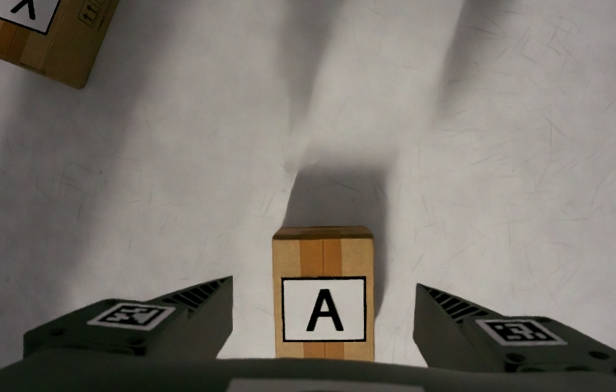

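>>> execute_actions(actions=[{"joints":{"lift_m":1.015},"pace":"slow"}], cameras=[])

>>> execute_actions(actions=[{"joints":{"gripper_m":0.03}}], cameras=[])

Scene clock: 249.97 s.
base_odometry: x=-0.065 y=-0.466 heading=-1.712 (m, m, rad; odometry frame)
turned_by_wheels: +0.000 (rad since the last result)
turned_by_imu: -0.001 (rad since the last result)
base_tilt: forward=+0.4 right=+0.3 (deg)
lidar_m: 0.33 0.35 0.47 0.96 0.96 1.33 2.60 1.12 0.78 0.73 0.49 0.34
base_status: not commanded
joint_positions: lift_m=+1.015 arm_m=+0.509 wrist_yaw_rad=+0.000 wrist_pitch_rad=+1.570 wrist_roll_rad=-0.419 gripper_m=+0.080
joint_status: all done
motor_effort: lift_m=+14(13) arm_m=+7(7) wrist_yaw_rad=-1(1) wrist_pitch_rad=+3(4) wrist_roll_rad=-2(2) gripper_m=+1(1) wheel_0=+1(1) wheel_1=+1(1) wheel_2=+0(0) (%)
hand_pose: x=+0.6799 y=-0.0874 z=+0.9809 quat_wxyz=(+0.692, -0.147, +0.691, +0.147) (m; base frame)
wrist_depth_mm: 179 177 175 173 172 170 - / 179 177 176 174 172 170 169 / 180 178 176 175 173 171 170 / 180 179 176 175 173 172 171 / 181 179 177 160 173 172 171 / 182 179 128 126 125 158 - / - - 127 126 125 - -
pictures: none
No camera images: the call's "cameras" was empty. Leave "cameras" out to get every camera's image.

Scene clock: 250.97 s.
base_odometry: x=-0.065 y=-0.466 heading=-1.712 (m, m, rad; odometry frame)
turned_by_wheels: +0.000 (rad since the last result)
turned_by_imu: +0.000 (rad since the last result)
base_tilt: forward=+0.4 right=+0.3 (deg)
lidar_m: 0.32 0.34 0.45 0.96 0.99 1.32 2.60 1.12 0.78 0.72 0.51 0.36
base_status: not commanded
joint_positions: lift_m=+1.015 arm_m=+0.509 wrist_yaw_rad=+0.000 wrist_pitch_rad=+1.570 wrist_roll_rad=-0.419 gripper_m=+0.060
joint_status: gripper_m off_target (ended at +0.060, target +0.030)
on_its_own: gripper_m is held at +0.054, not at your +0.030, by its contact guard: the fingers met something
motor_effort: lift_m=+14(14) arm_m=+7(7) wrist_yaw_rad=-1(1) wrist_pitch_rad=+1(4) wrist_roll_rad=-1(2) gripper_m=-43(49) wheel_0=+1(1) wheel_1=+1(1) wheel_2=+0(0) (%)
hand_pose: x=+0.6799 y=-0.0874 z=+0.9809 quat_wxyz=(+0.692, -0.147, +0.691, +0.147) (m; base frame)
wrist_depth_mm: 179 177 175 173 172 170 - / 179 177 176 174 172 171 169 / 180 178 177 175 172 171 170 / 180 179 177 175 174 172 170 / 181 179 177 160 174 172 171 / 181 180 127 126 125 172 172 / - - - 126 125 - -
pictures: none
No camera images: the call's "cameras" was empty. Leave "cameras" out to get every camera's image.

>>> execute_actions(actions=[{"joints":{"lift_m":1.15}}], cameras=[])

>>> execute_actions(actions=[{"joints":{"arm_m":0.0},"base":{"strafe_m":-0.225}}], cameras=[])

>>> execute_actions(actions=[{"base":{"translate_m":-2.0},"joints":{"lift_m":0.6}}], cameras=[])

>>> execute_actions(actions=[{"base":{"rotate_rad":-1.56}}], cameras=[])

>>> execute_actions(actions=[{"base":{"strafe_m":-0.17}}], cameras=[])

Scene clock: 258.57 s.
base_odometry: x=-0.065 y=-0.466 heading=-1.712 (m, m, rad; odometry frame)
turned_by_wheels: +0.000 (rad since the last result)
turned_by_imu: -0.002 (rad since the last result)
base_tilt: forward=+0.4 right=+0.3 (deg)
lidar_m: 0.33 0.33 0.47 0.97 1.01 1.32 2.64 1.11 0.78 0.73 0.50 0.36
base_status: not commanded
joint_positions: lift_m=+1.150 arm_m=+0.509 wrist_yaw_rad=+0.000 wrist_pitch_rad=+1.570 wrist_roll_rad=-0.419 gripper_m=+0.060
joint_status: all done
on_its_own: gripper_m is held at +0.054, not at your +0.030, by its contact guard: the fingers met something
motor_effort: lift_m=+24(26) arm_m=+7(7) wrist_yaw_rad=-1(1) wrist_pitch_rad=+0(1) wrist_roll_rad=-2(2) gripper_m=-43(41) wheel_0=+1(1) wheel_1=+1(1) wheel_2=+0(0) (%)
hand_pose: x=+0.6799 y=-0.0874 z=+1.1151 quat_wxyz=(+0.692, -0.147, +0.691, +0.147) (m; base frame)
wrist_depth_mm: 264 304 309 306 303 300 297 / 315 312 309 307 304 301 300 / 317 315 310 307 304 303 300 / 317 315 310 309 304 304 300 / 319 315 312 160 306 303 301 / 320 317 127 126 125 304 301 / - - - 126 125 - -
pictures: none
No camera images: the call's "cameras" was empty. Leave "cameras" out to get every camera's image.

Scene clock: 261.13 s.
base_odometry: x=-0.287 y=-0.434 heading=-1.712 (m, m, rad; odometry frame)
turned_by_wheels: +0.000 (rad since the last result)
turned_by_imu: -0.001 (rad since the last result)
base_tilt: forward=+0.5 right=+0.3 (deg)
lidar_m: 0.34 0.36 0.49 1.18 1.24 1.61 2.64 0.79 0.54 0.51 0.51 0.38
base_status: done
joint_positions: lift_m=+1.150 arm_m=+0.001 wrist_yaw_rad=+0.000 wrist_pitch_rad=+1.570 wrist_roll_rad=-0.420 gripper_m=+0.060
joint_status: all done
on_its_own: gripper_m is held at +0.054, not at your +0.030, by its contact guard: the fingers met something
motor_effort: lift_m=+24(24) arm_m=-7(6) wrist_yaw_rad=-1(1) wrist_pitch_rad=+2(2) wrist_roll_rad=-1(2) gripper_m=-42(42) wheel_0=-1(8) wheel_1=+2(6) wheel_2=+1(1) (%)
hand_pose: x=+0.1722 y=-0.0874 z=+1.1152 quat_wxyz=(+0.692, -0.147, +0.691, +0.147) (m; base frame)
wrist_depth_mm: 1281 1255 1255 1229 306 303 300 / 1281 1255 1255 1229 1229 312 301 / 1281 1255 1255 1255 1255 1229 798 / 1281 1281 1255 1060 1255 1060 732 / 1281 1281 1060 160 1229 991 668 / 1308 1281 127 126 125 768 627 / - - - 126 125 - -
pictures: none
No camera images: the call's "cameras" was empty. Leave "cameras" out to get every camera's image.

Scene clock: 269.27 s.
base_odometry: x=-0.006 y=+1.546 heading=-1.712 (m, m, rad; odometry frame)
turned_by_wheels: +0.000 (rad since the last result)
turned_by_imu: +0.002 (rad since the last result)
base_tilt: forward=+0.4 right=+0.3 (deg)
lidar_m: 2.07 1.61 1.13 1.06 0.92 0.64 0.59 0.60 0.84 2.00 0.71 0.87
base_status: done
joint_positions: lift_m=+0.600 arm_m=+0.001 wrist_yaw_rad=+0.000 wrist_pitch_rad=+1.570 wrist_roll_rad=-0.420 gripper_m=+0.060
joint_status: all done
on_its_own: gripper_m is held at +0.054, not at your +0.030, by its contact guard: the fingers met something
motor_effort: lift_m=+15(21) arm_m=-6(7) wrist_yaw_rad=+0(1) wrist_pitch_rad=+1(2) wrist_roll_rad=-1(1) gripper_m=-42(43) wheel_0=+0(4) wheel_1=-1(4) wheel_2=-1(6) (%)
hand_pose: x=+0.1722 y=-0.0874 z=+0.5658 quat_wxyz=(+0.692, -0.147, +0.691, +0.147) (m; base frame)
wrist_depth_mm: 732 715 707 699 691 683 691 / 723 723 715 707 699 691 683 / 723 723 715 699 699 691 683 / 723 715 504 603 699 691 683 / 732 508 500 160 699 707 691 / 741 508 127 126 125 699 691 / - - - 126 125 - -
pictures: none
No camera images: the call's "cameras" was empty. Leave "cameras" out to get every camera's image.

Scene clock: 271.33 s.
base_odometry: x=-0.006 y=+1.546 heading=+3.011 (m, m, rad; odometry frame)
turned_by_wheels: -1.560 (rad since the last result)
turned_by_imu: -1.525 (rad since the last result)
base_tilt: forward=+0.4 right=+0.3 (deg)
lidar_m: 2.11 0.71 0.88 2.18 1.62 1.13 1.06 0.89 0.64 0.58 0.61 0.86
base_status: done
joint_positions: lift_m=+0.600 arm_m=+0.001 wrist_yaw_rad=+0.000 wrist_pitch_rad=+1.570 wrist_roll_rad=-0.420 gripper_m=+0.060
joint_status: not commanded
on_its_own: gripper_m is held at +0.054, not at your +0.030, by its contact guard: the fingers met something
motor_effort: lift_m=+16(16) arm_m=-6(6) wrist_yaw_rad=-1(1) wrist_pitch_rad=+4(1) wrist_roll_rad=-1(0) gripper_m=-41(41) wheel_0=+0(7) wheel_1=+0(6) wheel_2=-2(7) (%)
hand_pose: x=+0.1722 y=-0.0874 z=+0.5658 quat_wxyz=(+0.692, -0.147, +0.691, +0.147) (m; base frame)
wrist_depth_mm: 723 715 707 707 699 691 683 / 723 715 707 707 699 683 691 / 732 723 715 699 699 691 683 / 732 723 500 603 699 691 683 / 741 508 504 160 699 699 691 / 732 508 127 126 125 699 699 / - - - 126 125 - -
pictures: none
No camera images: the call's "cameras" was empty. Leave "cameras" out to get every camera's image.

Scene clock: 273.17 s.
base_odometry: x=+0.016 y=+1.715 heading=+3.011 (m, m, rad; odometry frame)
turned_by_wheels: +0.000 (rad since the last result)
turned_by_imu: -0.001 (rad since the last result)
base_tilt: forward=+0.4 right=+0.4 (deg)
lidar_m: 1.56 0.82 0.89 2.21 1.62 1.12 1.06 0.64 0.44 0.42 0.43 0.63
base_status: done
joint_positions: lift_m=+0.600 arm_m=+0.001 wrist_yaw_rad=+0.000 wrist_pitch_rad=+1.570 wrist_roll_rad=-0.420 gripper_m=+0.060
joint_status: not commanded
on_its_own: gripper_m is held at +0.054, not at your +0.030, by its contact guard: the fingers met something
motor_effort: lift_m=+15(16) arm_m=-7(7) wrist_yaw_rad=-1(2) wrist_pitch_rad=+1(2) wrist_roll_rad=-1(1) gripper_m=-42(42) wheel_0=+0(7) wheel_1=+2(6) wheel_2=+0(3) (%)
hand_pose: x=+0.1722 y=-0.0874 z=+0.5658 quat_wxyz=(+0.692, -0.147, +0.691, +0.147) (m; base frame)
wrist_depth_mm: 723 723 707 699 691 691 683 / 732 715 715 707 699 691 691 / 723 715 715 707 699 691 691 / 732 723 504 621 699 699 627 / 732 508 500 160 707 699 580 / 732 508 127 126 125 627 530 / - - - 126 125 - -
pictures: none
No camera images: the call's "cameras" was empty. Leave "cameras" out to get every camera's image.

>>> execute_actions(actions=[{"base":{"translate_m":1.7}}], cameras=[])

>>> execute_actions(actions=[{"base":{"rotate_rad":1.0}}], cameras=[])

>>> execute_actions(actions=[{"base":{"translate_m":0.9},"joints":{"lift_m":1.17}}], cameras=[])

>>> execute_actions(actions=[{"base":{"rotate_rad":-1.0}}], cameras=["head_left_camera"])

Scene clock: 283.50 s.
base_odometry: x=-1.669 y=+1.936 heading=+3.011 (m, m, rad; odometry frame)
turned_by_wheels: +0.000 (rad since the last result)
turned_by_imu: -0.009 (rad since the last result)
base_tilt: forward=+0.4 right=+0.3 (deg)
lidar_m: 1.31 1.27 1.66 2.60 0.88 0.81 1.76 0.57 0.37 0.34 0.36 0.47
base_status: done
joint_positions: lift_m=+0.600 arm_m=+0.001 wrist_yaw_rad=+0.000 wrist_pitch_rad=+1.570 wrist_roll_rad=-0.420 gripper_m=+0.060
joint_status: not commanded
on_its_own: gripper_m is held at +0.054, not at your +0.030, by its contact guard: the fingers met something
motor_effort: lift_m=+16(16) arm_m=-6(6) wrist_yaw_rad=-1(1) wrist_pitch_rad=+1(1) wrist_roll_rad=-1(1) gripper_m=-42(43) wheel_0=-1(4) wheel_1=+0(5) wheel_2=+2(9) (%)
hand_pose: x=+0.1722 y=-0.0874 z=+0.5658 quat_wxyz=(+0.692, -0.147, +0.691, +0.147) (m; base frame)
wrist_depth_mm: 723 723 707 707 691 691 668 / 723 715 707 707 699 683 615 / 732 715 715 715 699 691 574 / 732 715 504 603 699 691 521 / 732 508 504 160 707 640 473 / 741 508 127 126 125 539 433 / - - - 126 125 - -
pictures: none
No camera images: the call's "cameras" was empty. Leave "cameras" out to get every camera's image.

Scene clock: 285.20 s.
base_odometry: x=-1.669 y=+1.936 heading=-2.272 (m, m, rad; odometry frame)
turned_by_wheels: +1.000 (rad since the last result)
turned_by_imu: +0.976 (rad since the last result)
base_tilt: forward=+0.4 right=+0.3 (deg)
lidar_m: 1.53 2.57 0.92 0.80 2.30 0.60 0.38 0.33 0.33 0.45 1.10 1.24
base_status: done
joint_positions: lift_m=+0.600 arm_m=+0.001 wrist_yaw_rad=+0.000 wrist_pitch_rad=+1.570 wrist_roll_rad=-0.420 gripper_m=+0.060
joint_status: not commanded
on_its_own: gripper_m is held at +0.054, not at your +0.030, by its contact guard: the fingers met something
motor_effort: lift_m=+16(16) arm_m=-7(7) wrist_yaw_rad=+1(2) wrist_pitch_rad=+1(1) wrist_roll_rad=-1(1) gripper_m=-42(41) wheel_0=+0(5) wheel_1=+0(6) wheel_2=+0(3) (%)
hand_pose: x=+0.1722 y=-0.0874 z=+0.5658 quat_wxyz=(+0.692, -0.147, +0.691, +0.147) (m; base frame)
wrist_depth_mm: 723 715 707 699 699 683 676 / 723 715 715 707 699 691 683 / 732 723 715 707 699 691 691 / 732 715 504 603 707 699 691 / 732 508 504 160 699 699 691 / 741 512 126 126 125 691 691 / - - - 126 125 - -
pictures: none
No camera images: the call's "cameras" was empty. Leave "cameras" out to get every camera's image.

Scene clock: 289.67 s.
base_odometry: x=-2.250 y=+1.248 heading=-2.272 (m, m, rad; odometry frame)
turned_by_wheels: +0.000 (rad since the last result)
turned_by_imu: -0.004 (rad since the last result)
base_tilt: forward=+0.4 right=+0.3 (deg)
lidar_m: 0.87 1.85 1.78 1.20 1.10 1.79 1.21 1.06 1.11 1.44 0.63 0.65
base_status: done
joint_positions: lift_m=+1.170 arm_m=+0.001 wrist_yaw_rad=+0.000 wrist_pitch_rad=+1.570 wrist_roll_rad=-0.420 gripper_m=+0.060
joint_status: all done
on_its_own: gripper_m is held at +0.054, not at your +0.030, by its contact guard: the fingers met something
motor_effort: lift_m=+24(25) arm_m=-6(6) wrist_yaw_rad=-2(1) wrist_pitch_rad=+1(4) wrist_roll_rad=-1(1) gripper_m=-42(41) wheel_0=+0(5) wheel_1=+0(6) wheel_2=+0(8) (%)
hand_pose: x=+0.1722 y=-0.0874 z=+1.1352 quat_wxyz=(+0.692, -0.147, +0.691, +0.147) (m; base frame)
wrist_depth_mm: 1281 1281 1281 1255 1255 1255 1229 / 1308 1281 1281 1255 1255 1229 1205 / 1308 1281 1281 1281 1255 1255 1255 / 1308 1308 1281 1078 1255 1255 1229 / 1308 1308 1078 160 1229 1229 1255 / 1308 1308 127 126 125 1229 1229 / - - - 126 125 - -
pictures: none
No camera images: the call's "cameras" was empty. Leave "cameras" out to get every camera's image.

Scene clock: 291.87 s.
base_odometry: x=-2.250 y=+1.248 heading=+3.012 (m, m, rad; odometry frame)
turned_by_wheels: -1.000 (rad since the last result)
turned_by_imu: -0.977 (rad since the last result)
base_tilt: forward=+0.4 right=+0.3 (deg)
lidar_m: 0.64 0.66 0.90 1.87 1.69 1.18 1.11 1.68 1.12 1.05 1.13 0.68
base_status: done
joint_positions: lift_m=+1.170 arm_m=+0.001 wrist_yaw_rad=+0.000 wrist_pitch_rad=+1.570 wrist_roll_rad=-0.420 gripper_m=+0.060
joint_status: not commanded
on_its_own: gripper_m is held at +0.054, not at your +0.030, by its contact guard: the fingers met something
motor_effort: lift_m=+24(24) arm_m=-7(7) wrist_yaw_rad=-1(1) wrist_pitch_rad=+3(2) wrist_roll_rad=-1(1) gripper_m=-42(43) wheel_0=+2(4) wheel_1=+1(6) wheel_2=+2(5) (%)
hand_pose: x=+0.1722 y=-0.0874 z=+1.1352 quat_wxyz=(+0.692, -0.147, +0.691, +0.147) (m; base frame)
wrist_depth_mm: 1281 1281 1281 1255 1255 1229 1229 / 1308 1281 1281 1255 1229 1229 1229 / 1308 1281 1255 1281 1229 1255 1229 / 1308 1281 1281 1078 1255 1255 1229 / 1308 1308 1078 160 1229 1255 1229 / 1308 1308 127 126 125 1229 1229 / - - - 126 125 - -
pictures: head_left_camera
Images, in order (width x height): head_left_camera 420x672.

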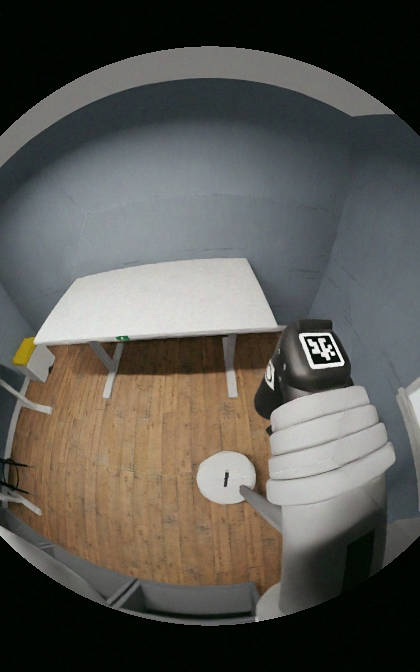

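>>> execute_actions(actions=[{"base":{"strafe_m":0.25}}], cameras=[])

>>> execute_actions(actions=[{"base":{"translate_m":0.16},"joints":{"arm_m":0.5}}], cameras=["head_camera"])

Scene clock: 295.87 s.
base_odometry: x=-2.282 y=+1.000 heading=+3.012 (m, m, rad; odometry frame)
turned_by_wheels: +0.000 (rad since the last result)
turned_by_imu: +0.000 (rad since the last result)
base_tilt: forward=+0.4 right=+0.4 (deg)
lidar_m: 0.63 0.65 0.92 1.62 1.67 1.19 1.12 1.14 1.38 1.31 1.40 0.67
base_status: done
joint_positions: lift_m=+1.170 arm_m=+0.001 wrist_yaw_rad=+0.000 wrist_pitch_rad=+1.570 wrist_roll_rad=-0.420 gripper_m=+0.060
joint_status: not commanded
on_its_own: gripper_m is held at +0.054, not at your +0.030, by its contact guard: the fingers met something
motor_effort: lift_m=+23(24) arm_m=-6(6) wrist_yaw_rad=-2(1) wrist_pitch_rad=+2(2) wrist_roll_rad=-1(1) gripper_m=-43(42) wheel_0=+1(7) wheel_1=-1(8) wheel_2=+1(1) (%)
hand_pose: x=+0.1722 y=-0.0874 z=+1.1352 quat_wxyz=(+0.692, -0.147, +0.691, +0.147) (m; base frame)
wrist_depth_mm: 1281 1255 1281 1255 1255 1205 1229 / 1336 1281 1255 1255 1255 1229 1205 / 1308 1281 1281 1281 1255 1229 1229 / 1308 1281 1281 1078 1255 1255 1255 / 1308 1308 1078 160 1255 1255 1229 / 1308 1308 127 126 125 1255 1255 / - - - 126 125 - -
pictures: none
No camera images: the call's "cameras" was empty. Leave "cameras" out to get every camera's image.

Scene clock: 298.40 s.
base_odometry: x=-2.441 y=+1.021 heading=+3.012 (m, m, rad; odometry frame)
turned_by_wheels: +0.000 (rad since the last result)
turned_by_imu: -0.002 (rad since the last result)
base_tilt: forward=+0.5 right=+0.3 (deg)
lidar_m: 0.47 0.49 0.68 1.63 1.67 1.36 1.28 1.32 1.38 1.29 1.39 0.50
base_status: done
joint_positions: lift_m=+1.170 arm_m=+0.499 wrist_yaw_rad=+0.000 wrist_pitch_rad=+1.570 wrist_roll_rad=-0.420 gripper_m=+0.060
joint_status: all done
on_its_own: gripper_m is held at +0.054, not at your +0.030, by its contact guard: the fingers met something
motor_effort: lift_m=+23(23) arm_m=+7(7) wrist_yaw_rad=-1(2) wrist_pitch_rad=+3(2) wrist_roll_rad=+0(1) gripper_m=-44(42) wheel_0=-1(6) wheel_1=-1(4) wheel_2=+1(9) (%)
hand_pose: x=+0.6700 y=-0.0874 z=+1.1352 quat_wxyz=(+0.692, -0.148, +0.691, +0.147) (m; base frame)
wrist_depth_mm: 334 332 329 325 324 319 317 / 336 334 330 325 324 320 317 / 336 334 330 327 324 322 320 / 340 336 330 329 325 322 320 / 340 336 332 160 327 324 322 / 342 338 127 126 125 322 320 / - - - 126 125 - -
pictures: head_camera
Images, in order (width x height): head_camera 420x560.

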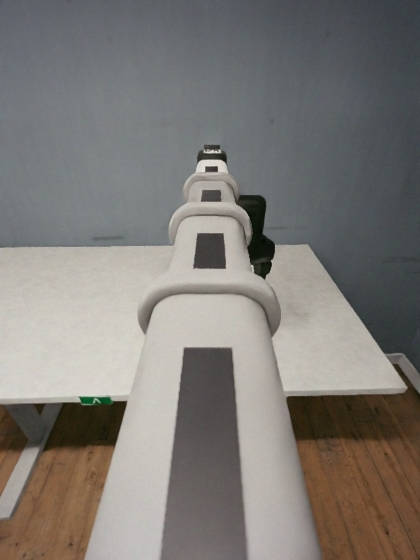

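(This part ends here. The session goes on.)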